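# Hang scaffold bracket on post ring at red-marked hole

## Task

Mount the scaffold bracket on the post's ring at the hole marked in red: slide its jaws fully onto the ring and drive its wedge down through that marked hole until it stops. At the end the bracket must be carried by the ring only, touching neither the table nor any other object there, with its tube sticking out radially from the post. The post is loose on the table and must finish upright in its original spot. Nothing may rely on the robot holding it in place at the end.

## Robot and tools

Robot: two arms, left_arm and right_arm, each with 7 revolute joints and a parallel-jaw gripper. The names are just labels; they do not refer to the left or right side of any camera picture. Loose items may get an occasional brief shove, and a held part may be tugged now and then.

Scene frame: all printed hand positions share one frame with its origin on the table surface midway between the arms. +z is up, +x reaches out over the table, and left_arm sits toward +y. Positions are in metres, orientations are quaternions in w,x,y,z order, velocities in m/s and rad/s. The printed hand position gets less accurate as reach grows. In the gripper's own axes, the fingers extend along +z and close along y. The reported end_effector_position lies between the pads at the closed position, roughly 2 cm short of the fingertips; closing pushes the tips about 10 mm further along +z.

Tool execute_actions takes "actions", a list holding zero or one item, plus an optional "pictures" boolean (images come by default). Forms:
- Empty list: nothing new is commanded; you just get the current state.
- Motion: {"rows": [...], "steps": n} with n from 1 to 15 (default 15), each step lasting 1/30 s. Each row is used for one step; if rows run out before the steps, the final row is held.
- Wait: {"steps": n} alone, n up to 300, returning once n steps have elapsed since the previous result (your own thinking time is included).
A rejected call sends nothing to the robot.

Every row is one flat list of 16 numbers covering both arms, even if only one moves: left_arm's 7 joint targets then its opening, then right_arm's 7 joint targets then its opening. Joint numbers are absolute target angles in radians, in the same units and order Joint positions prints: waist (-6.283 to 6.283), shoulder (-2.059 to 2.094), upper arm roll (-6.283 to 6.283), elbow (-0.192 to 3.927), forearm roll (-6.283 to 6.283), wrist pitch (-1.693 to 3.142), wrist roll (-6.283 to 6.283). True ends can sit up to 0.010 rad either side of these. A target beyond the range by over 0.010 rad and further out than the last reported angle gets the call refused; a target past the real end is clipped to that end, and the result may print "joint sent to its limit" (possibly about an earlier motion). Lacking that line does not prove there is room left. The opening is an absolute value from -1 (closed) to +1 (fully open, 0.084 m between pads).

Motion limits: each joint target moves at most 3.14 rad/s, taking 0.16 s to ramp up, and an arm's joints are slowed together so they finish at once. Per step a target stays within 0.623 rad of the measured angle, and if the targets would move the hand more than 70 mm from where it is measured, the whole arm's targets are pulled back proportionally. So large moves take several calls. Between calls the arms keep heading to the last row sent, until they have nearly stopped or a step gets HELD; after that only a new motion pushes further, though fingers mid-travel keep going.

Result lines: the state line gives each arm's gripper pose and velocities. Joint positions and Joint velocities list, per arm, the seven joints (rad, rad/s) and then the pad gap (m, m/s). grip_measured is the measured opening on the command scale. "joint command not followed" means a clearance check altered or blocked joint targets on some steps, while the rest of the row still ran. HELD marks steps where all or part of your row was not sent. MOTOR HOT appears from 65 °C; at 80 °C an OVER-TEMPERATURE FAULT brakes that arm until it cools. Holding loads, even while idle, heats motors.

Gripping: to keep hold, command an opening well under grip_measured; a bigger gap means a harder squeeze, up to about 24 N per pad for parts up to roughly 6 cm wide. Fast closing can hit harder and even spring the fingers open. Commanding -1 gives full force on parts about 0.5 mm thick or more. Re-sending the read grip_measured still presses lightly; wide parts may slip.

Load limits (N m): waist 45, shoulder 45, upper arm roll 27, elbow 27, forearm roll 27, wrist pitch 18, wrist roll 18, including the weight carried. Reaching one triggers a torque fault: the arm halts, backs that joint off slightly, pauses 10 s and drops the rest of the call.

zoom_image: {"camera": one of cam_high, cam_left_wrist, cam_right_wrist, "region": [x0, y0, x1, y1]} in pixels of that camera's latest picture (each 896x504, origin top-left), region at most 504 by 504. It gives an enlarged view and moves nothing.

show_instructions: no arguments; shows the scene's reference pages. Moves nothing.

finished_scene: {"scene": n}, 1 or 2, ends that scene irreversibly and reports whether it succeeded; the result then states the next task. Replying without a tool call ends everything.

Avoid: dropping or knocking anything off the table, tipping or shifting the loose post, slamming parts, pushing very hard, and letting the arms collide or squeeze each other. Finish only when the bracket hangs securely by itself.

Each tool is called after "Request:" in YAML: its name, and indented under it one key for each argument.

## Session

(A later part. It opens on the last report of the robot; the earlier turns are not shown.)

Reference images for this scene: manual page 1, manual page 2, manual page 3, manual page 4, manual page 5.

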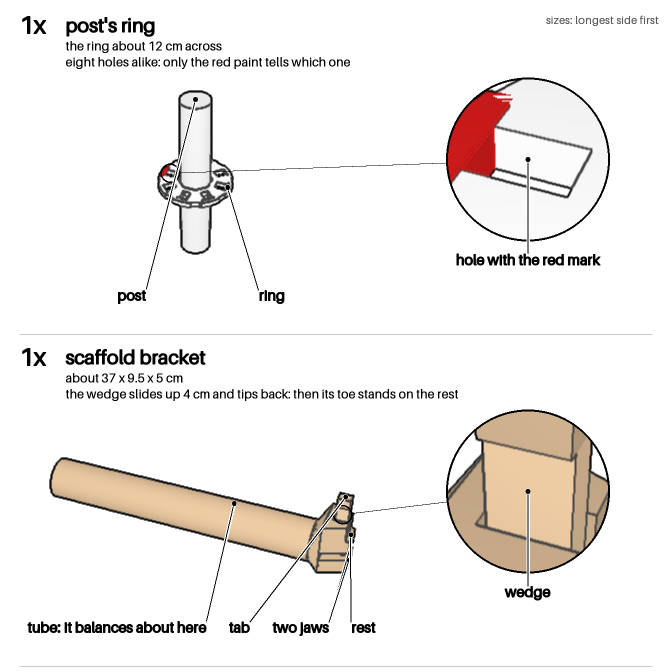

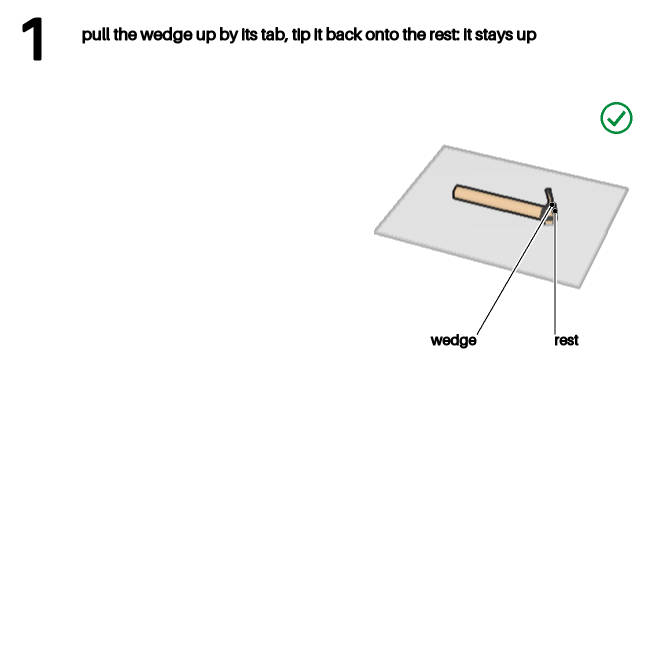

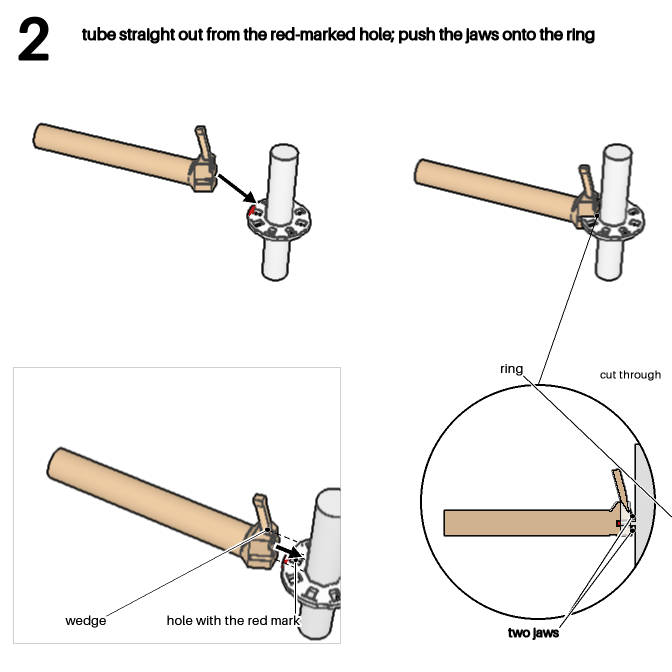

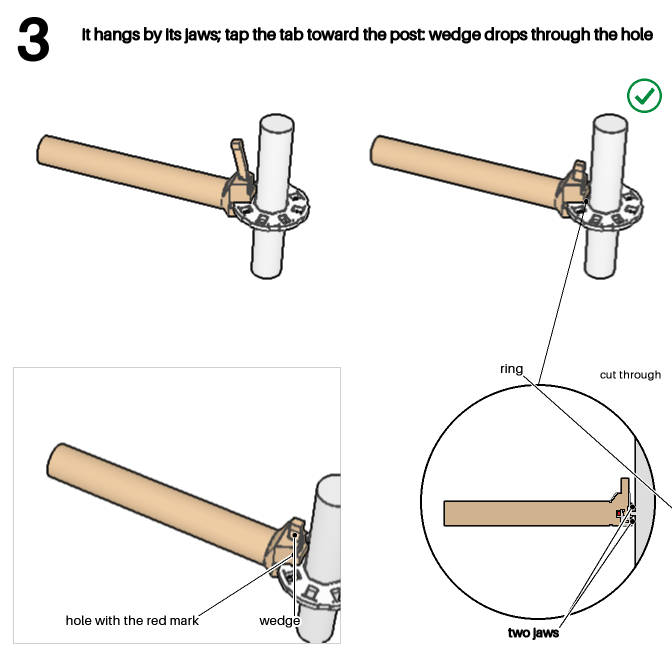

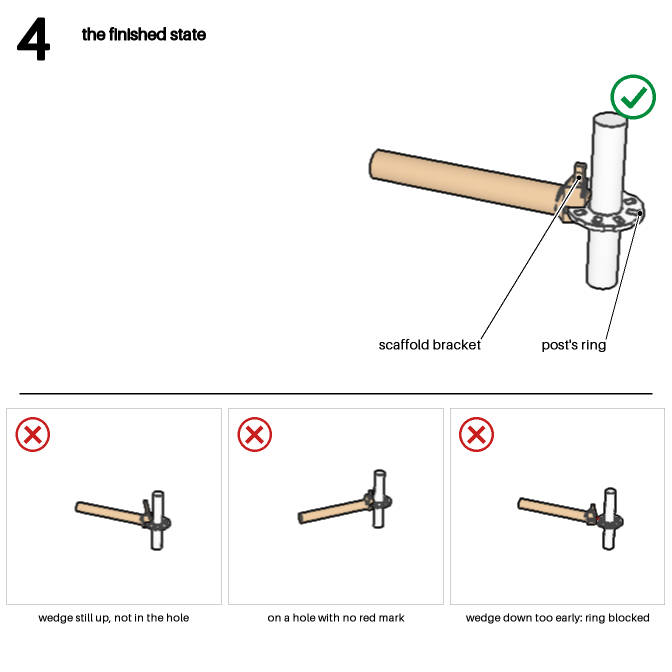

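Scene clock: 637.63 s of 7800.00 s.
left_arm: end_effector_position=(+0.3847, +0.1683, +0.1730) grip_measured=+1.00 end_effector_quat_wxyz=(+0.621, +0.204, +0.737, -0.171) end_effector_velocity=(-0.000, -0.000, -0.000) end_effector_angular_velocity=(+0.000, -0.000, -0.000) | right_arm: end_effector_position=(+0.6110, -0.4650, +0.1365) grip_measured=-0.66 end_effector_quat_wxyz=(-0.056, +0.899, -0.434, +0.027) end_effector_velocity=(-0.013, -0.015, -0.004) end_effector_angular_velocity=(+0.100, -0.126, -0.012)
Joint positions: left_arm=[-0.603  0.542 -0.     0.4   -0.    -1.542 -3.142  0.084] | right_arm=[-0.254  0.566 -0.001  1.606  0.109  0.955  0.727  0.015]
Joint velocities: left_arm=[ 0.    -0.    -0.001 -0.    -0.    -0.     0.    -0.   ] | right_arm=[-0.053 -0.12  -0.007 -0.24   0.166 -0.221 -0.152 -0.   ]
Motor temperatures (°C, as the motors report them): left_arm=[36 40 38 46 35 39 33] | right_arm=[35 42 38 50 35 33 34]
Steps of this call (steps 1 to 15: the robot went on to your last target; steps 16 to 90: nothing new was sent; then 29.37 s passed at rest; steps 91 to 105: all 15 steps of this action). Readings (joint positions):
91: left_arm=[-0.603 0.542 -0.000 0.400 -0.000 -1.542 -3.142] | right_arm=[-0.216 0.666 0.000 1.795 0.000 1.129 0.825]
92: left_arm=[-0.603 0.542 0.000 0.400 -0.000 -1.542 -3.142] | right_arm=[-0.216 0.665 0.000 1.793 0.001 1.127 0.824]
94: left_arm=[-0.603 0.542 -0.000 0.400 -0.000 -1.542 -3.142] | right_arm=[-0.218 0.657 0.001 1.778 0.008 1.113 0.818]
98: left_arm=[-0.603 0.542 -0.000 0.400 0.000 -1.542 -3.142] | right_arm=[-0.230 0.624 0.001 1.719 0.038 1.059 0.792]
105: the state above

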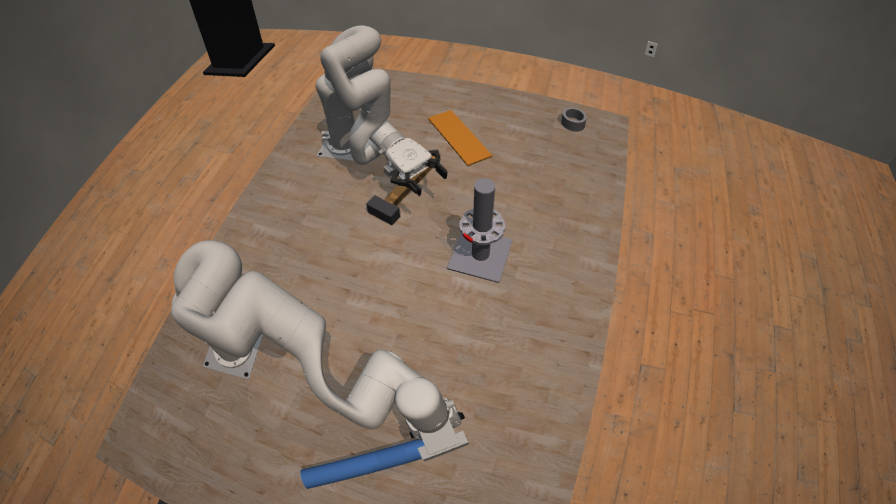

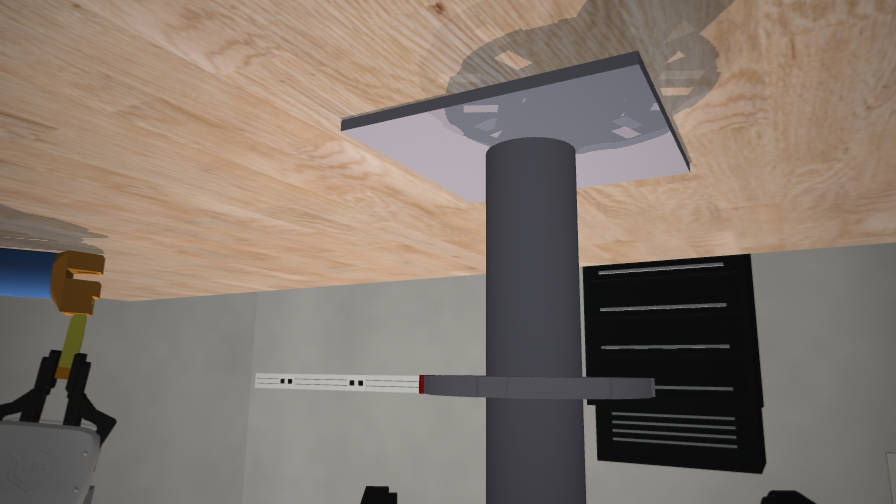

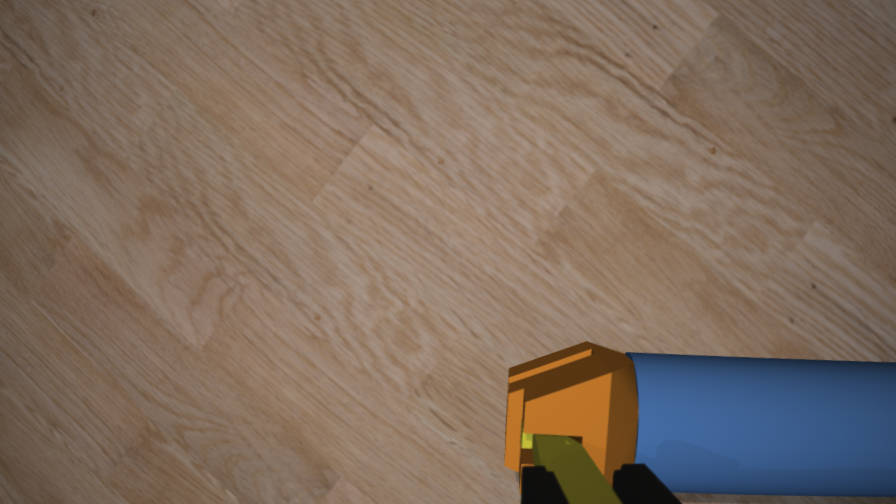

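Request:
execute_actions:
  actions:
    - {"rows":[[-0.6028,0.5421,0,0.4001,0,-1.542,-3.1416,1,-0.2596,0.5512,0,1.5758,0.1320,0.9244,0.7062,-0.82],[-0.6028,0.5421,0,0.4001,0,-1.542,-3.1416,1,-0.2627,0.5444,0,1.5610,0.1443,0.9099,0.6947,-0.82],[-0.6028,0.5421,0,0.4001,0,-1.542,-3.1416,1,-0.2661,0.5370,0,1.5446,0.1586,0.8937,0.6815,-0.82],[-0.6028,0.5421,0,0.4001,0,-1.542,-3.1416,1,-0.2695,0.5299,0,1.5287,0.1732,0.8778,0.6678,-0.82],[-0.6028,0.5421,0,0.4001,0,-1.542,-3.1416,1,-0.2729,0.5230,0,1.5130,0.1882,0.8621,0.6538,-0.82],[-0.6028,0.5421,0,0.4001,0,-1.542,-3.1416,1,-0.2763,0.5164,0,1.4977,0.2036,0.8468,0.6393,-0.82],[-0.6028,0.5421,0,0.4001,0,-1.542,-3.1416,1,-0.2796,0.5100,0,1.4828,0.2195,0.8317,0.6243,-0.82],[-0.6028,0.5421,0,0.4001,0,-1.542,-3.1416,1,-0.2828,0.5039,0,1.4681,0.2357,0.8168,0.6091,-0.82],[-0.6028,0.5421,0,0.4001,0,-1.542,-3.1416,1,-0.2860,0.4980,0,1.4540,0.2522,0.8021,0.5933,-0.82],[-0.6028,0.5421,0,0.4001,0,-1.542,-3.1416,1,-0.2892,0.4924,0,1.4400,0.2693,0.7878,0.5772,-0.82],[-0.6028,0.5421,0,0.4001,0,-1.542,-3.1416,1,-0.2920,0.4878,0,1.4280,0.2847,0.7753,0.5624,-0.82],[-0.6028,0.5421,0,0.4001,0,-1.542,-3.1416,1,-0.2941,0.4843,0,1.4192,0.2964,0.7660,0.5512,-0.82]],"steps":15}
  pictures: false

Request:
execute_actions:
  actions:
    - {"steps":12}

Request:
zoom_image:
  camera: "cam_left_wrist"
  region: [0, 200, 200, 420]

Scene clock: 679.43 s of 7800.00 s.
left_arm: end_effector_position=(+0.3847, +0.1683, +0.1730) grip_measured=+1.00 end_effector_quat_wxyz=(+0.621, +0.204, +0.737, -0.171) end_effector_velocity=(-0.000, +0.001, -0.001) end_effector_angular_velocity=(+0.001, +0.002, +0.001) | right_arm: end_effector_position=(+0.6028, -0.4708, +0.1305) grip_measured=-0.67 end_effector_quat_wxyz=(-0.120, +0.892, -0.431, +0.057) end_effector_velocity=(-0.016, -0.023, -0.017) end_effector_angular_velocity=(+0.079, -0.095, -0.027)
Joint positions: left_arm=[-0.603  0.542 -0.     0.4   -0.    -1.542 -3.142  0.084] | right_arm=[-0.291  0.49  -0.     1.433  0.28   0.781  0.567  0.015]
Joint velocities: left_arm=[ 0.001  0.    -0.    -0.002  0.     0.     0.     0.   ] | right_arm=[-0.046 -0.059 -0.015 -0.176  0.198 -0.168 -0.192  0.   ]
Motor temperatures (°C, as the motors report them): left_arm=[36 40 38 46 35 39 33] | right_arm=[35 42 38 51 35 33 34]
Steps of this call (steps 1 to 30: the robot went on to your last target; steps 31 to 90: nothing new was sent; then 38.30 s passed at rest; steps 91 to 105: all 15 steps of this action). Readings (joint positions):
91: left_arm=[-0.603 0.542 0.000 0.400 0.000 -1.542 -3.142] | right_arm=[-0.257 0.556 0.000 1.587 0.123 0.935 0.714]
92: left_arm=[-0.603 0.542 0.000 0.400 -0.000 -1.542 -3.142] | right_arm=[-0.258 0.555 0.000 1.585 0.125 0.933 0.712]
94: left_arm=[-0.603 0.542 0.000 0.400 0.000 -1.542 -3.142] | right_arm=[-0.260 0.549 0.000 1.570 0.137 0.919 0.701]
98: left_arm=[-0.603 0.542 -0.000 0.400 0.000 -1.542 -3.142] | right_arm=[-0.271 0.526 0.000 1.519 0.184 0.868 0.658]
105: the state above

Scene clock: 679.83 s of 7800.00 s.
left_arm: end_effector_position=(+0.3847, +0.1683, +0.1730) grip_measured=+1.00 end_effector_quat_wxyz=(+0.621, +0.204, +0.737, -0.171) end_effector_velocity=(+0.000, +0.001, -0.000) end_effector_angular_velocity=(+0.001, -0.000, +0.001) | right_arm: end_effector_position=(+0.6019, -0.4716, +0.1296) grip_measured=-0.67 end_effector_quat_wxyz=(-0.125, +0.892, -0.431, +0.059) end_effector_velocity=(+0.000, -0.001, +0.001) end_effector_angular_velocity=(-0.001, -0.004, +0.001)
Joint positions: left_arm=[-0.603  0.542 -0.     0.4   -0.    -1.542 -3.142  0.084] | right_arm=[-0.294  0.485 -0.     1.419  0.296  0.766  0.551  0.015]
Joint velocities: left_arm=[ 0.001  0.     0.001 -0.     0.     0.     0.001 -0.   ] | right_arm=[-0.001 -0.002 -0.001 -0.001  0.002 -0.003 -0.004  0.   ]
Motor temperatures (°C, as the motors report them): left_arm=[36 40 38 46 35 39 33] | right_arm=[35 42 38 51 35 33 34]
Steps of this call (steps 1 to 12: the robot went on to your last target). Readings (joint positions):
1: left_arm=[-0.603 0.542 0.000 0.400 0.000 -1.542 -3.142] | right_arm=[-0.292 0.488 -0.001 1.428 0.285 0.776 0.562]
2: left_arm=[-0.603 0.542 -0.000 0.400 -0.000 -1.542 -3.142] | right_arm=[-0.293 0.487 -0.001 1.425 0.289 0.773 0.559]
4: left_arm=[-0.603 0.542 0.000 0.400 -0.000 -1.542 -3.142] | right_arm=[-0.294 0.486 -0.001 1.422 0.292 0.769 0.555]
8: left_arm=[-0.603 0.542 -0.000 0.400 0.000 -1.542 -3.142] | right_arm=[-0.294 0.485 -0.000 1.420 0.295 0.767 0.552]
12: the state above

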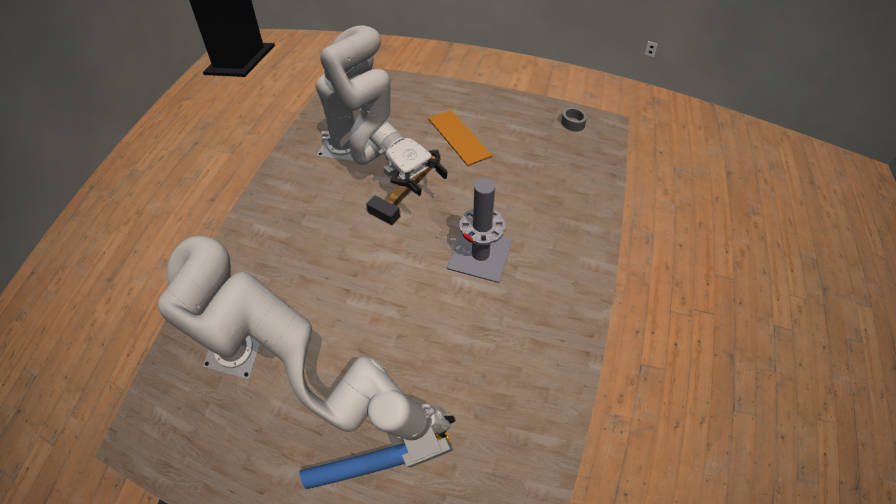

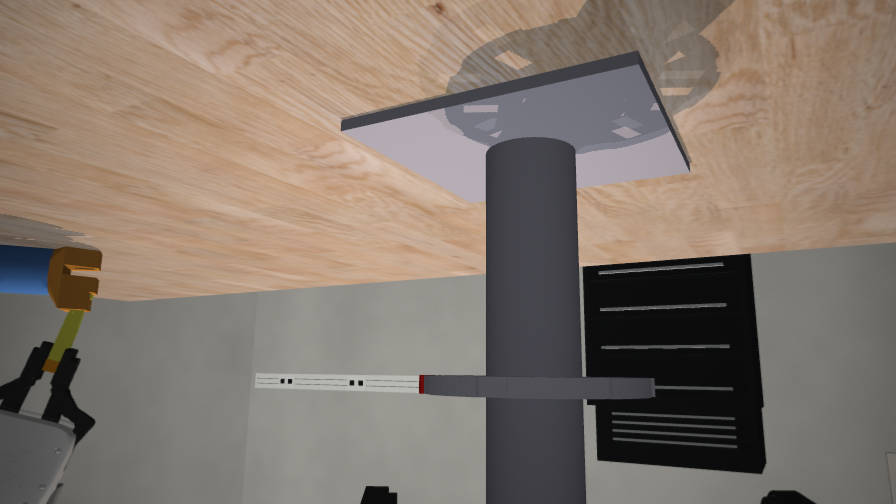

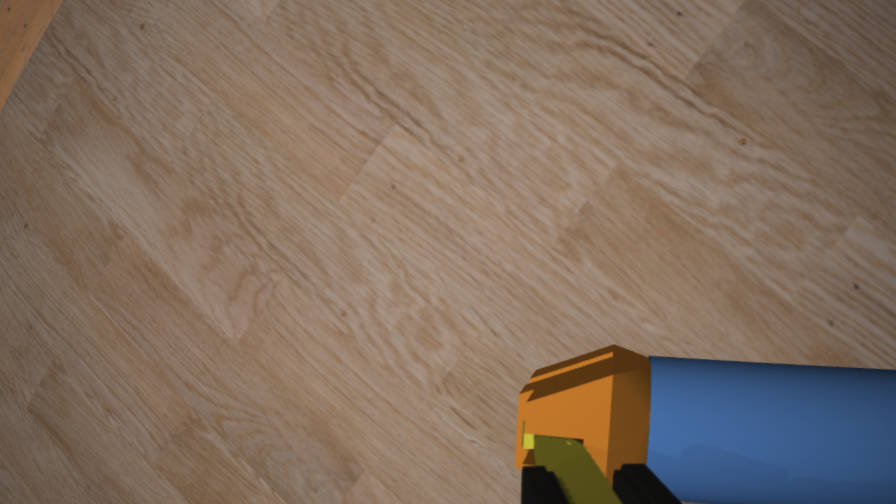

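Region (0, 200, 200, 420) of cam_left_wrist's 896x504 image, scaled by 2.291, with more detail than that image has; it fills the left 458 columns of this view, and the rest is white.

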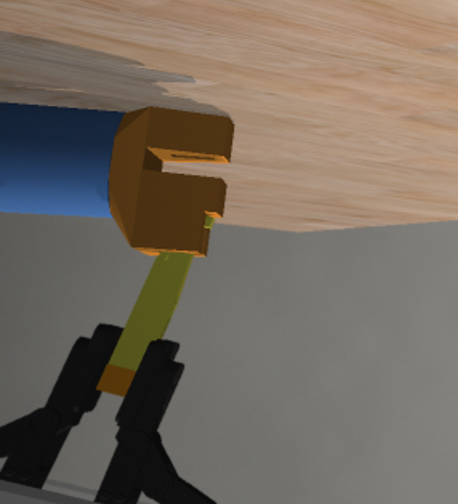

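Request:
execute_actions:
  actions:
    - {"rows":[[-0.6028,0.5421,0,0.4001,0,-1.542,-3.1416,1,-0.2941,0.4843,0,1.4192,0.2964,0.7660,0.5512,-0.72],[-0.6028,0.5421,0,0.4001,0,-1.542,-3.1416,1,-0.2941,0.4843,0,1.4192,0.2964,0.7660,0.5512,-0.66],[-0.6028,0.5421,0,0.4001,0,-1.542,-3.1416,1,-0.2941,0.4843,0,1.4192,0.2964,0.7660,0.5512,-0.62],[-0.6028,0.5421,0,0.4001,0,-1.542,-3.1416,1,-0.2941,0.4843,0,1.4192,0.2964,0.7660,0.5512,-0.58],[-0.6028,0.5421,0,0.4001,0,-1.542,-3.1416,1,-0.2941,0.4843,0,1.4192,0.2964,0.7660,0.5512,-0.52],[-0.6028,0.5421,0,0.4001,0,-1.542,-3.1416,1,-0.2941,0.4843,0,1.4192,0.2964,0.7660,0.5512,-0.42],[-0.6028,0.5421,0,0.4001,0,-1.542,-3.1416,1,-0.2941,0.4843,0,1.4192,0.2964,0.7660,0.5512,-0.3],[-0.6028,0.5421,0,0.4001,0,-1.542,-3.1416,1,-0.2941,0.4843,0,1.4192,0.2964,0.7660,0.5512,-0.15],[-0.6028,0.5421,0,0.4001,0,-1.542,-3.1416,1,-0.2941,0.4843,0,1.4192,0.2964,0.7660,0.5512,0]],"steps":12}
  pictures: false

Request:
execute_actions:
  actions:
    - {"rows":[[-0.6028,0.5421,0,0.4001,0,-1.542,-3.1416,1,-0.2948,0.4811,0,1.4194,0.2956,0.7694,0.5517,0],[-0.6028,0.5421,0,0.4001,0,-1.542,-3.1416,1,-0.2962,0.4747,0,1.4199,0.2940,0.7762,0.5526,0],[-0.6028,0.5421,0,0.4001,0,-1.542,-3.1416,1,-0.2980,0.4663,0,1.4204,0.2919,0.7851,0.5537,0],[-0.6028,0.5421,0,0.4001,0,-1.542,-3.1416,1,-0.3000,0.4573,0,1.4210,0.2897,0.7946,0.5550,0],[-0.6028,0.5421,0,0.4001,0,-1.542,-3.1416,1,-0.3020,0.4483,0,1.4217,0.2875,0.8041,0.5562,0],[-0.6028,0.5421,0,0.4001,0,-1.542,-3.1416,1,-0.3040,0.4394,0,1.4223,0.2853,0.8137,0.5575,0],[-0.6028,0.5421,0,0.4001,0,-1.542,-3.1416,1,-0.3059,0.4304,0,1.4229,0.2830,0.8232,0.5588,0],[-0.6028,0.5421,0,0.4001,0,-1.542,-3.1416,1,-0.3074,0.4240,0,1.4233,0.2815,0.8300,0.5597,0],[-0.6028,0.5421,0,0.4001,0,-1.542,-3.1416,1,-0.3082,0.4201,0,1.4236,0.2805,0.8341,0.5602,0]],"steps":11}
  pictures: false

Request:
execute_actions:
  actions:
    - {"rows":[[-0.6028,0.5421,0,0.4001,0,-1.542,-3.1416,1,-0.3096,0.4184,0,1.4231,0.2721,0.8404,0.5402,0],[-0.6028,0.5421,0,0.4001,0,-1.542,-3.1416,1,-0.3120,0.4156,0,1.4223,0.2581,0.8509,0.5002,0],[-0.6028,0.5421,0,0.4001,0,-1.542,-3.1416,1,-0.3153,0.4116,0,1.4212,0.2384,0.8656,0.4452,0],[-0.6028,0.5421,0,0.4001,0,-1.542,-3.1416,1,-0.3191,0.4070,0,1.4199,0.2160,0.8824,0.3852,0],[-0.6028,0.5421,0,0.4001,0,-1.542,-3.1416,1,-0.3229,0.4025,0,1.4185,0.1935,0.8992,0.3252,0],[-0.6028,0.5421,0,0.4001,0,-1.542,-3.1416,1,-0.3272,0.3974,0,1.4171,0.1683,0.9181,0.2652,0],[-0.6028,0.5421,0,0.4001,0,-1.542,-3.1416,1,-0.3314,0.3923,0,1.4156,0.1431,0.9370,0.2052,0],[-0.6028,0.5421,0,0.4001,0,-1.542,-3.1416,1,-0.3357,0.3872,0,1.4141,0.1178,0.9558,0.1452,0],[-0.6028,0.5421,0,0.4001,0,-1.542,-3.1416,1,-0.3400,0.3820,0,1.4127,0.0926,0.9747,0.0852,0],[-0.6028,0.5421,0,0.4001,0,-1.542,-3.1416,1,-0.3438,0.3775,0,1.4114,0.0701,0.9915,0.0252,0],[-0.6028,0.5421,0,0.4001,0,-1.542,-3.1416,1,-0.3475,0.3730,0,1.4101,0.0477,1.0083,-0.0348,0],[-0.6028,0.5421,0,0.4001,0,-1.542,-3.1416,1,-0.3509,0.3690,0,1.4089,0.0281,1.0230,-0.0948,0],[-0.6028,0.5421,0,0.4001,0,-1.542,-3.1416,1,-0.3532,0.3661,0,1.4081,0.0140,1.0335,-0.1548,0],[-0.6028,0.5421,0,0.4001,0,-1.542,-3.1416,1,-0.3547,0.3644,0,1.4076,0.0056,1.0398,-0.2148,0],[-0.6028,0.5421,0,0.4001,0,-1.542,-3.1416,1,-0.3556,0.3633,0,1.4073,0,1.0440,-0.2748,0]],"steps":15}
  pictures: false

Request:
execute_actions:
  actions:
    - {"rows":[[-0.6028,0.5421,0,0.4001,0,-1.542,-3.1416,1,-0.3556,0.3658,0,1.4051,0,1.0393,-0.3348,0],[-0.6028,0.5421,0,0.4001,0,-1.542,-3.1416,1,-0.3556,0.3708,0,1.4006,0,1.0298,-0.3948,0],[-0.6028,0.5421,0,0.4001,0,-1.542,-3.1416,1,-0.3556,0.3783,0,1.3939,0,1.0156,-0.4548,0.1],[-0.6028,0.5421,0,0.4001,0,-1.542,-3.1416,1,-0.3556,0.3866,0,1.3864,0,0.9998,-0.5148,0.2],[-0.6028,0.5421,0,0.4001,0,-1.542,-3.1416,1,-0.3556,0.3958,0,1.3782,0,0.9824,-0.5748,0.3],[-0.6028,0.5421,0,0.4001,0,-1.542,-3.1416,1,-0.3556,0.4050,0,1.3700,0,0.9651,-0.6348,0.4],[-0.6028,0.5421,0,0.4001,0,-1.542,-3.1416,1,-0.3556,0.4141,0,1.3618,0,0.9477,-0.6948,0.5],[-0.6028,0.5421,0,0.4001,0,-1.542,-3.1416,1,-0.3556,0.4233,0,1.3536,0,0.9303,-0.7548,0.6],[-0.6028,0.5421,0,0.4001,0,-1.542,-3.1416,1,-0.3556,0.4316,0,1.3461,0,0.9145,-0.8148,0.7],[-0.6028,0.5421,0,0.4001,0,-1.542,-3.1416,1,-0.3556,0.4391,0,1.3394,0,0.9003,-0.8548,0.8],[-0.6028,0.5421,0,0.4001,0,-1.542,-3.1416,1,-0.3556,0.4441,0,1.3349,0,0.8908,-0.8748,0.8],[-0.6028,0.5421,0,0.4001,0,-1.542,-3.1416,1,-0.3556,0.4466,0,1.3327,0,0.8861,-0.8866,0.8]],"steps":15}
  pictures: false

Request:
execute_actions:
  actions:
    - {"steps":10}

Scene clock: 788.07 s of 7800.00 s.
left_arm: end_effector_position=(+0.3847, +0.1683, +0.1730) grip_measured=+1.00 end_effector_quat_wxyz=(+0.621, +0.204, +0.737, -0.171) end_effector_velocity=(-0.000, -0.000, -0.000) end_effector_angular_velocity=(+0.001, +0.000, -0.000) | right_arm: end_effector_position=(+0.6030, -0.4714, +0.1315) grip_measured=-0.01 end_effector_quat_wxyz=(-0.126, +0.892, -0.431, +0.061) end_effector_velocity=(-0.011, +0.001, -0.021) end_effector_angular_velocity=(+0.005, +0.044, +0.002)
Joint positions: left_arm=[-0.603  0.542  0.     0.4    0.    -1.542 -3.142  0.084] | right_arm=[-0.294  0.483  0.     1.421  0.297  0.765  0.551  0.043]
Joint velocities: left_arm=[-0.    -0.    -0.    -0.     0.     0.     0.001 -0.   ] | right_arm=[-0.     0.018 -0.001 -0.02  -0.002  0.007 -0.001  0.002]
Motor temperatures (°C, as the motors report them): left_arm=[36 40 38 45 35 39 33] | right_arm=[35 42 38 52 35 34 34]
Steps of this call (steps 1 to 30: the robot went on to your last target; steps 31 to 90: nothing new was sent; then 104.83 s passed at rest; steps 91 to 102: all 12 steps of this action). Readings (joint positions):
91: left_arm=[-0.603 0.542 0.000 0.400 -0.000 -1.542 -3.142] | right_arm=[-0.294 0.484 0.000 1.419 0.296 0.766 0.551]
92: left_arm=[-0.603 0.542 -0.000 0.400 -0.000 -1.542 -3.142] | right_arm=[-0.294 0.484 0.000 1.419 0.296 0.766 0.551]
94: left_arm=[-0.603 0.542 0.000 0.400 -0.000 -1.542 -3.142] | right_arm=[-0.294 0.484 0.000 1.420 0.297 0.765 0.551]
98: left_arm=[-0.603 0.542 -0.000 0.400 -0.000 -1.542 -3.142] | right_arm=[-0.294 0.480 0.001 1.425 0.297 0.764 0.551]
102: the state above

Scene clock: 788.43 s of 7800.00 s.
left_arm: end_effector_position=(+0.3847, +0.1683, +0.1730) grip_measured=+1.00 end_effector_quat_wxyz=(+0.621, +0.204, +0.737, -0.171) end_effector_velocity=(+0.000, +0.001, -0.000) end_effector_angular_velocity=(-0.001, +0.001, +0.002) | right_arm: end_effector_position=(+0.5973, -0.4765, +0.1607) grip_measured=-0.01 end_effector_quat_wxyz=(-0.126, +0.892, -0.430, +0.063) end_effector_velocity=(-0.008, -0.018, +0.084) end_effector_angular_velocity=(-0.012, -0.040, -0.008)
Joint positions: left_arm=[-0.603  0.542 -0.     0.4   -0.    -1.542 -3.142  0.084] | right_arm=[-0.306  0.428 -0.001  1.425  0.283  0.823  0.559  0.044]
Joint velocities: left_arm=[ 0.001  0.     0.    -0.     0.    -0.    -0.002  0.   ] | right_arm=[-0.031 -0.142 -0.006  0.024 -0.03   0.126  0.017  0.   ]
Motor temperatures (°C, as the motors report them): left_arm=[36 40 38 45 35 39 33] | right_arm=[35 42 38 52 35 34 34]
Steps of this call (steps 1 to 11: all 11 steps of this action). Readings (joint positions):
1: left_arm=[-0.603 0.542 -0.000 0.400 -0.000 -1.542 -3.142] | right_arm=[-0.294 0.483 0.000 1.420 0.296 0.766 0.551]
2: left_arm=[-0.603 0.542 0.000 0.400 -0.000 -1.542 -3.142] | right_arm=[-0.294 0.483 0.000 1.420 0.296 0.767 0.551]
4: left_arm=[-0.603 0.542 -0.000 0.400 -0.000 -1.542 -3.142] | right_arm=[-0.295 0.478 0.000 1.419 0.295 0.774 0.552]
8: left_arm=[-0.603 0.542 -0.000 0.400 -0.000 -1.542 -3.142] | right_arm=[-0.302 0.450 0.000 1.422 0.288 0.802 0.556]
11: the state above

Scene clock: 788.93 s of 7800.00 s.
left_arm: end_effector_position=(+0.3847, +0.1683, +0.1730) grip_measured=+1.00 end_effector_quat_wxyz=(+0.621, +0.204, +0.737, -0.171) end_effector_velocity=(+0.000, -0.001, +0.000) end_effector_angular_velocity=(-0.000, -0.002, -0.001) | right_arm: end_effector_position=(+0.5462, -0.5170, +0.1640) grip_measured=-0.01 end_effector_quat_wxyz=(-0.025, +0.993, -0.116, +0.023) end_effector_velocity=(-0.129, -0.120, +0.012) end_effector_angular_velocity=(-0.467, +0.329, +1.944)
Joint positions: left_arm=[-0.603  0.542  0.     0.4    0.    -1.542 -3.142  0.084] | right_arm=[-0.345  0.376 -0.001  1.411  0.065  0.995 -0.005  0.044]
Joint velocities: left_arm=[-0.     0.    -0.     0.002 -0.     0.     0.001  0.   ] | right_arm=[-0.095 -0.113 -0.004 -0.032 -0.541  0.404 -1.749  0.   ]
Motor temperatures (°C, as the motors report them): left_arm=[36 40 38 45 35 39 33] | right_arm=[35 42 38 51 35 34 34]
Steps of this call (steps 1 to 15: all 15 steps of this action). Readings (joint positions):
1: left_arm=[-0.603 0.542 -0.000 0.400 -0.000 -1.542 -3.142] | right_arm=[-0.307 0.424 -0.001 1.425 0.282 0.826 0.559]
2: left_arm=[-0.603 0.542 0.000 0.400 0.000 -1.542 -3.142] | right_arm=[-0.308 0.422 -0.001 1.425 0.280 0.830 0.555]
4: left_arm=[-0.603 0.542 0.000 0.400 -0.000 -1.542 -3.142] | right_arm=[-0.310 0.419 0.000 1.423 0.269 0.841 0.527]
8: left_arm=[-0.603 0.542 -0.000 0.400 0.000 -1.542 -3.142] | right_arm=[-0.319 0.408 0.001 1.419 0.213 0.885 0.379]
15: the state above

Scene clock: 789.43 s of 7800.00 s.
left_arm: end_effector_position=(+0.3847, +0.1683, +0.1730) grip_measured=+1.00 end_effector_quat_wxyz=(+0.621, +0.204, +0.737, -0.171) end_effector_velocity=(+0.000, +0.000, +0.000) end_effector_angular_velocity=(-0.000, -0.000, +0.001) | right_arm: end_effector_position=(+0.5296, -0.5303, +0.1051) grip_measured=+0.80 end_effector_quat_wxyz=(-0.002, +0.953, +0.303, -0.003) end_effector_velocity=(-0.013, +0.001, -0.098) end_effector_angular_velocity=(+0.007, +0.027, +0.666)
Joint positions: left_arm=[-0.603  0.542  0.     0.4   -0.    -1.542 -3.142  0.084] | right_arm=[-0.355  0.44   0.     1.339  0.     0.904 -0.829  0.077]
Joint velocities: left_arm=[ 0.001  0.    -0.     0.001 -0.     0.    -0.     0.   ] | right_arm=[-0.002  0.123 -0.001 -0.112 -0.003 -0.207 -0.666  0.   ]
Motor temperatures (°C, as the motors report them): left_arm=[36 40 38 45 35 39 33] | right_arm=[35 42 38 51 35 34 34]
Steps of this call (steps 1 to 15: all 15 steps of this action). Readings (joint positions):
1: left_arm=[-0.603 0.542 -0.000 0.400 0.000 -1.542 -3.142] | right_arm=[-0.348 0.373 -0.001 1.410 0.048 1.008 -0.063]
2: left_arm=[-0.603 0.542 -0.000 0.400 -0.000 -1.542 -3.142] | right_arm=[-0.350 0.370 -0.001 1.409 0.034 1.018 -0.122]
4: left_arm=[-0.603 0.542 0.000 0.400 -0.000 -1.542 -3.142] | right_arm=[-0.353 0.368 -0.001 1.407 0.016 1.028 -0.241]
8: left_arm=[-0.603 0.542 -0.000 0.400 -0.000 -1.542 -3.142] | right_arm=[-0.355 0.384 0.000 1.389 0.004 1.000 -0.480]
15: the state above

Scene clock: 789.77 s of 7800.00 s.
left_arm: end_effector_position=(+0.3847, +0.1683, +0.1730) grip_measured=+1.00 end_effector_quat_wxyz=(+0.621, +0.204, +0.737, -0.171) end_effector_velocity=(+0.000, +0.000, +0.000) end_effector_angular_velocity=(+0.001, -0.001, +0.001) | right_arm: end_effector_position=(+0.5310, -0.5309, +0.1012) grip_measured=+0.80 end_effector_quat_wxyz=(+0.000, +0.944, +0.329, +0.001) end_effector_velocity=(-0.004, +0.000, -0.007) end_effector_angular_velocity=(+0.002, +0.011, +0.015)
Joint positions: left_arm=[-0.603  0.542 -0.     0.4    0.    -1.542 -3.142  0.084] | right_arm=[-0.356  0.446 -0.     1.333  0.     0.886 -0.885  0.077]
Joint velocities: left_arm=[ 0.001  0.     0.001  0.     0.    -0.     0.     0.   ] | right_arm=[-0.001  0.007 -0.    -0.008 -0.    -0.004 -0.016  0.   ]
Motor temperatures (°C, as the motors report them): left_arm=[36 40 38 45 35 39 33] | right_arm=[35 42 38 51 35 34 34]
Steps of this call (steps 1 to 10: the robot went on to your last target). Readings (joint positions):
1: left_arm=[-0.603 0.542 0.000 0.400 -0.000 -1.542 -3.142] | right_arm=[-0.355 0.443 0.000 1.336 0.000 0.899 -0.848]
2: left_arm=[-0.603 0.542 -0.000 0.400 0.000 -1.542 -3.142] | right_arm=[-0.355 0.445 0.000 1.335 0.000 0.895 -0.860]
4: left_arm=[-0.603 0.542 -0.000 0.400 -0.000 -1.542 -3.142] | right_arm=[-0.356 0.445 0.000 1.334 0.000 0.890 -0.874]
8: left_arm=[-0.603 0.542 -0.000 0.400 0.000 -1.542 -3.142] | right_arm=[-0.356 0.445 -0.000 1.334 0.000 0.887 -0.884]
10: the state above

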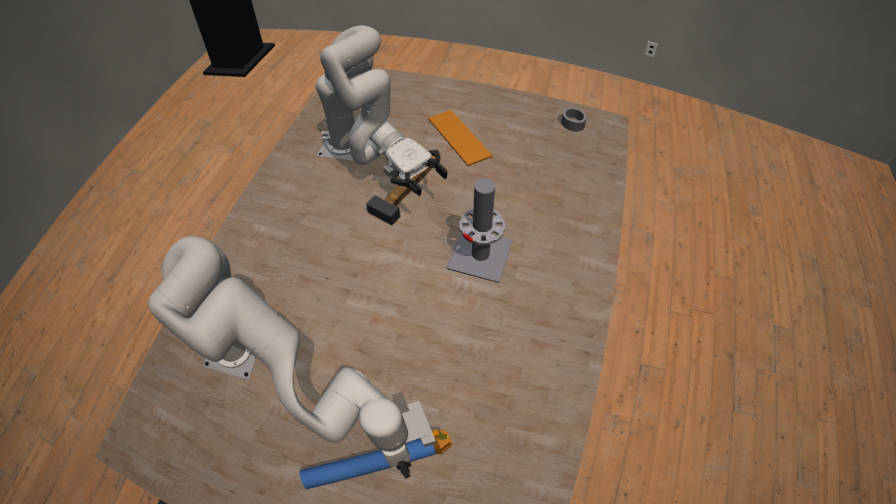

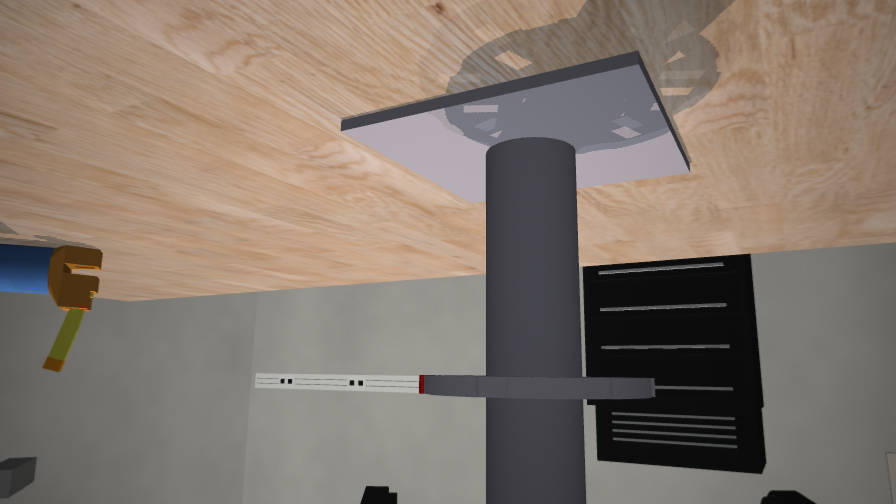

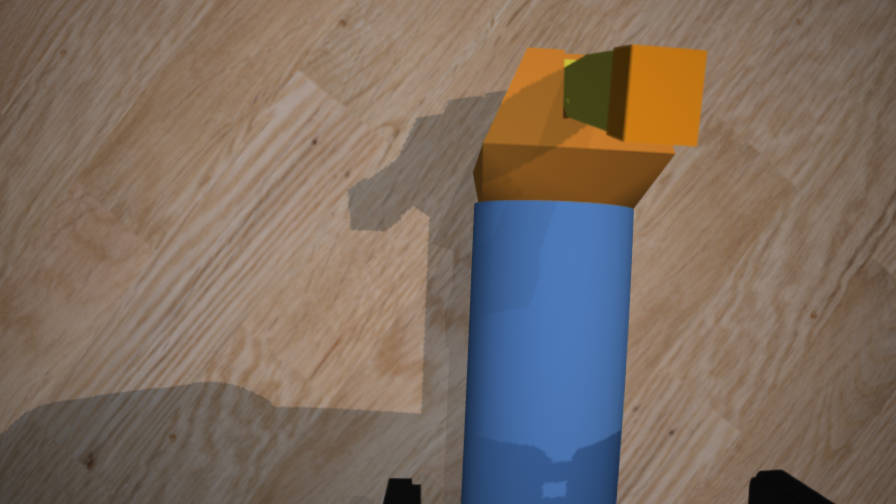

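Request:
execute_actions:
  actions:
    - {"rows":[[-0.6028,0.5421,0,0.4001,0,-1.542,-3.1416,1,-0.3556,0.4503,0,1.3321,0,0.8818,-0.8800,0.8],[-0.6028,0.5421,0,0.4001,0,-1.542,-3.1416,1,-0.3555,0.4577,0,1.3308,0,0.8731,-0.8720,0.8],[-0.6028,0.5421,0,0.4001,0,-1.542,-3.1416,1,-0.3555,0.4676,0,1.3291,0,0.8615,-0.8640,0.8],[-0.6028,0.5421,0,0.4001,0,-1.542,-3.1416,1,-0.3554,0.4788,0,1.3272,0,0.8485,-0.8560,0.8],[-0.6028,0.5421,0,0.4001,0,-1.542,-3.1416,1,-0.3554,0.4911,0,1.3251,0,0.8340,-0.8480,0.8],[-0.6028,0.5421,0,0.4001,0,-1.542,-3.1416,1,-0.3553,0.5035,0,1.3230,0,0.8195,-0.8430,0.8],[-0.6028,0.5421,0,0.4001,0,-1.542,-3.1416,1,-0.3553,0.5159,0,1.3209,0,0.8051,-0.8400,0.8],[-0.6028,0.5421,0,0.4001,0,-1.542,-3.1416,1,-0.3552,0.5282,0,1.3188,0,0.7906,-0.8400,0.8],[-0.6028,0.5421,0,0.4001,0,-1.542,-3.1416,1,-0.3551,0.5406,0,1.3167,0,0.7761,-0.8400,0.8],[-0.6028,0.5421,0,0.4001,0,-1.542,-3.1416,1,-0.3551,0.5517,0,1.3148,0,0.7631,-0.8400,0.8],[-0.6028,0.5421,0,0.4001,0,-1.542,-3.1416,1,-0.3550,0.5604,0,1.3133,0,0.7530,-0.8400,0.8],[-0.6028,0.5421,0,0.4001,0,-1.542,-3.1416,1,-0.3550,0.5666,0,1.3122,0,0.7457,-0.8400,0.8],[-0.6028,0.5421,0,0.4001,0,-1.542,-3.1416,1,-0.3550,0.5703,0,1.3116,0,0.7414,-0.8400,0.8]],"steps":15}
  pictures: false

Request:
execute_actions:
  actions:
    - {"rows":[[-0.6028,0.5421,0,0.4001,0,-1.542,-3.1416,1,-0.3550,0.5703,0,1.3116,0,0.7414,-0.8400,0.75],[-0.6028,0.5421,0,0.4001,0,-1.542,-3.1416,1,-0.3550,0.5703,0,1.3116,0,0.7414,-0.8400,0.68],[-0.6028,0.5421,0,0.4001,0,-1.542,-3.1416,1,-0.3550,0.5703,0,1.3116,0,0.7414,-0.8400,0.6],[-0.6028,0.5421,0,0.4001,0,-1.542,-3.1416,1,-0.3550,0.5703,0,1.3116,0,0.7414,-0.8400,0.52],[-0.6028,0.5421,0,0.4001,0,-1.542,-3.1416,1,-0.3550,0.5703,0,1.3116,0,0.7414,-0.8400,0.44],[-0.6028,0.5421,0,0.4001,0,-1.542,-3.1416,1,-0.3550,0.5703,0,1.3116,0,0.7414,-0.8400,0.36],[-0.6028,0.5421,0,0.4001,0,-1.542,-3.1416,1,-0.3550,0.5703,0,1.3116,0,0.7414,-0.8400,0.29],[-0.6028,0.5421,0,0.4001,0,-1.542,-3.1416,1,-0.3550,0.5703,0,1.3116,0,0.7414,-0.8400,0.23],[-0.6028,0.5421,0,0.4001,0,-1.542,-3.1416,1,-0.3550,0.5703,0,1.3116,0,0.7414,-0.8400,0.18],[-0.6028,0.5421,0,0.4001,0,-1.542,-3.1416,1,-0.3550,0.5703,0,1.3116,0,0.7414,-0.8400,0.14],[-0.6028,0.5421,0,0.4001,0,-1.542,-3.1416,1,-0.3550,0.5703,0,1.3116,0,0.7414,-0.8400,0.10],[-0.6028,0.5421,0,0.4001,0,-1.542,-3.1416,1,-0.3550,0.5703,0,1.3116,0,0.7414,-0.8400,0.05],[-0.6028,0.5421,0,0.4001,0,-1.542,-3.1416,1,-0.3550,0.5703,0,1.3116,0,0.7414,-0.8400,-0.05],[-0.6028,0.5421,0,0.4001,0,-1.542,-3.1416,1,-0.3550,0.5703,0,1.3116,0,0.7414,-0.8400,-0.3],[-0.6028,0.5421,0,0.4001,0,-1.542,-3.1416,1,-0.3550,0.5703,0,1.3116,0,0.7414,-0.8400,-1]],"steps":15}

Scene clock: 842.40 s of 7800.00 s.
left_arm: end_effector_position=(+0.3847, +0.1683, +0.1730) grip_measured=+1.00 end_effector_quat_wxyz=(+0.621, +0.204, +0.737, -0.171) end_effector_velocity=(+0.000, +0.000, -0.000) end_effector_angular_velocity=(+0.000, +0.000, +0.001) | right_arm: end_effector_position=(+0.5319, -0.5307, +0.0380) grip_measured=+0.80 end_effector_quat_wxyz=(-0.001, +0.951, +0.309, -0.002) end_effector_velocity=(-0.007, +0.002, -0.087) end_effector_angular_velocity=(+0.004, +0.018, -0.006)
Joint positions: left_arm=[-0.603  0.542  0.     0.4    0.    -1.542 -3.142  0.084] | right_arm=[-0.355  0.56   0.     1.312 -0.     0.756 -0.841  0.077]
Joint velocities: left_arm=[ 0.  0.  0. -0. -0. -0.  0. -0.] | right_arm=[ 0.     0.154  0.    -0.033 -0.    -0.169  0.006 -0.   ]
Motor temperatures (°C, as the motors report them): left_arm=[36 40 38 45 35 39 33] | right_arm=[35 41 38 48 35 33 34]
Steps of this call (steps 1 to 30: the robot went on to your last target; steps 31 to 90: nothing new was sent; then 49.13 s passed at rest; steps 91 to 105: all 15 steps of this action). Readings (joint positions):
91: left_arm=[-0.603 0.542 -0.000 0.400 0.000 -1.542 -3.142] | right_arm=[-0.356 0.447 -0.000 1.333 -0.000 0.886 -0.886]
92: left_arm=[-0.603 0.542 0.000 0.400 0.000 -1.542 -3.142] | right_arm=[-0.356 0.447 -0.000 1.333 -0.000 0.885 -0.885]
94: left_arm=[-0.603 0.542 0.000 0.400 -0.000 -1.542 -3.142] | right_arm=[-0.356 0.453 -0.000 1.332 0.000 0.876 -0.877]
98: left_arm=[-0.603 0.542 0.000 0.400 -0.000 -1.542 -3.142] | right_arm=[-0.355 0.488 -0.000 1.326 0.000 0.837 -0.853]
105: the state above

Scene clock: 842.90 s of 7800.00 s.
left_arm: end_effector_position=(+0.3847, +0.1683, +0.1730) grip_measured=+1.00 end_effector_quat_wxyz=(+0.621, +0.204, +0.737, -0.171) end_effector_velocity=(-0.000, +0.000, -0.000) end_effector_angular_velocity=(+0.001, +0.000, -0.000) | right_arm: end_effector_position=(+0.5337, -0.5297, +0.0339) grip_measured=+0.13 end_effector_quat_wxyz=(-0.000, +0.951, +0.309, +0.000) end_effector_velocity=(+0.001, -0.003, -0.000) end_effector_angular_velocity=(-0.003, -0.004, -0.002)
Joint positions: left_arm=[-0.603  0.542  0.     0.4    0.    -1.542 -3.142  0.084] | right_arm=[-0.354  0.57   0.001  1.312  0.     0.742 -0.84   0.05 ]
Joint velocities: left_arm=[-0.001  0.     0.001 -0.001 -0.001 -0.     0.    -0.   ] | right_arm=[-0.001  0.002 -0.003  0.002 -0.001 -0.004 -0.001 -0.   ]
Motor temperatures (°C, as the motors report them): left_arm=[36 40 38 45 35 39 33] | right_arm=[35 41 38 48 35 33 34]
Steps of this call (steps 1 to 15: all 15 steps of this action). Readings (joint positions):
1: left_arm=[-0.603 0.542 0.000 0.400 0.000 -1.542 -3.142] | right_arm=[-0.355 0.564 0.000 1.311 -0.000 0.752 -0.841]
2: left_arm=[-0.603 0.542 -0.000 0.400 0.000 -1.542 -3.142] | right_arm=[-0.355 0.567 0.000 1.311 -0.000 0.749 -0.840]
4: left_arm=[-0.603 0.542 -0.000 0.400 0.000 -1.542 -3.142] | right_arm=[-0.355 0.568 0.000 1.312 -0.000 0.745 -0.840]
8: left_arm=[-0.603 0.542 -0.000 0.400 0.000 -1.542 -3.142] | right_arm=[-0.355 0.568 0.000 1.312 0.000 0.743 -0.840]
15: the state above

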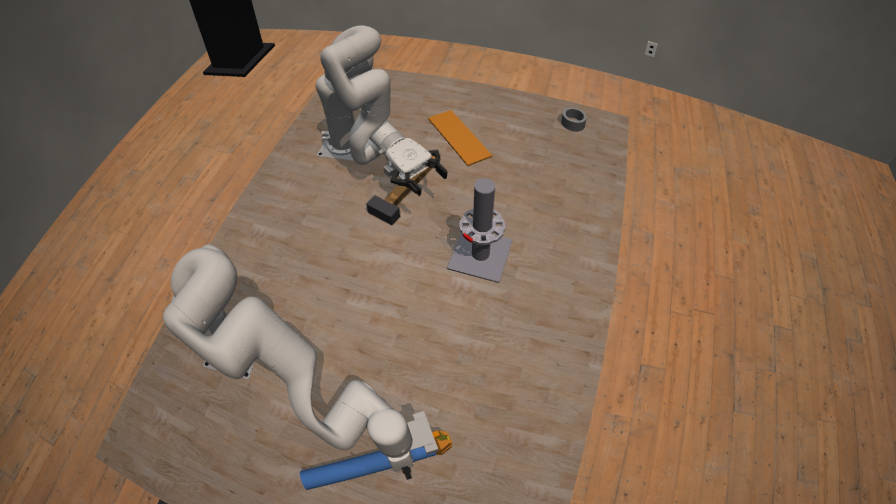

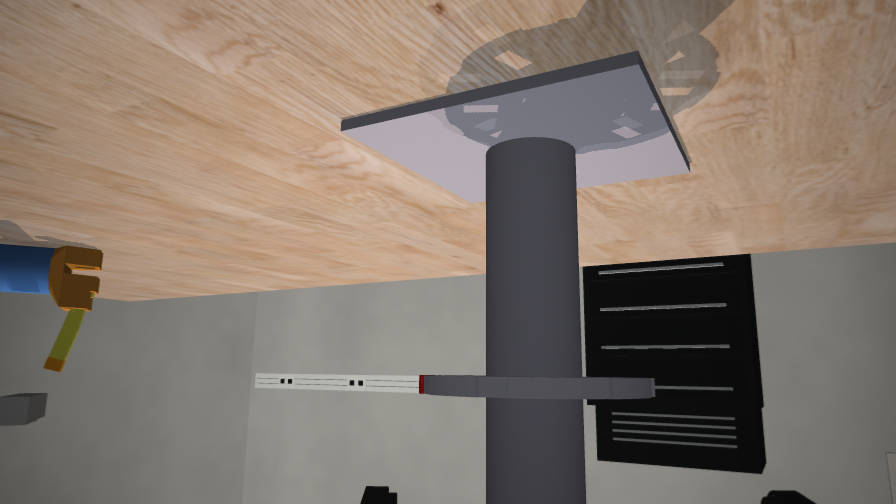

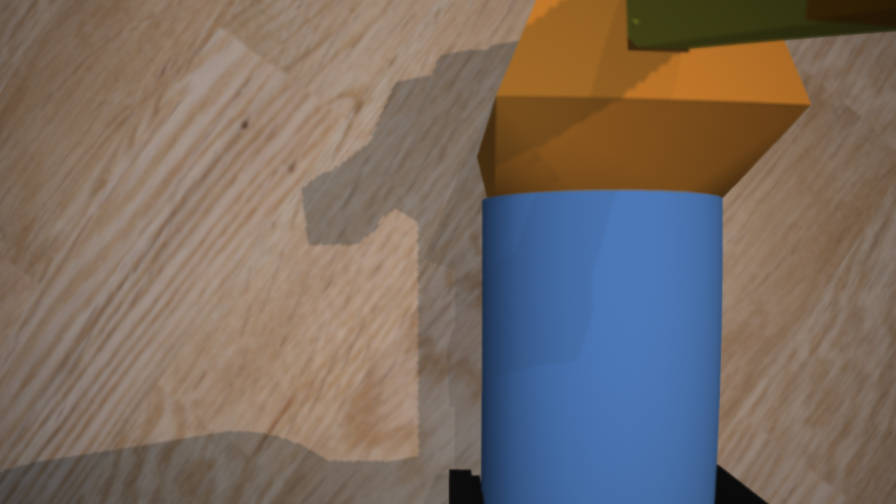

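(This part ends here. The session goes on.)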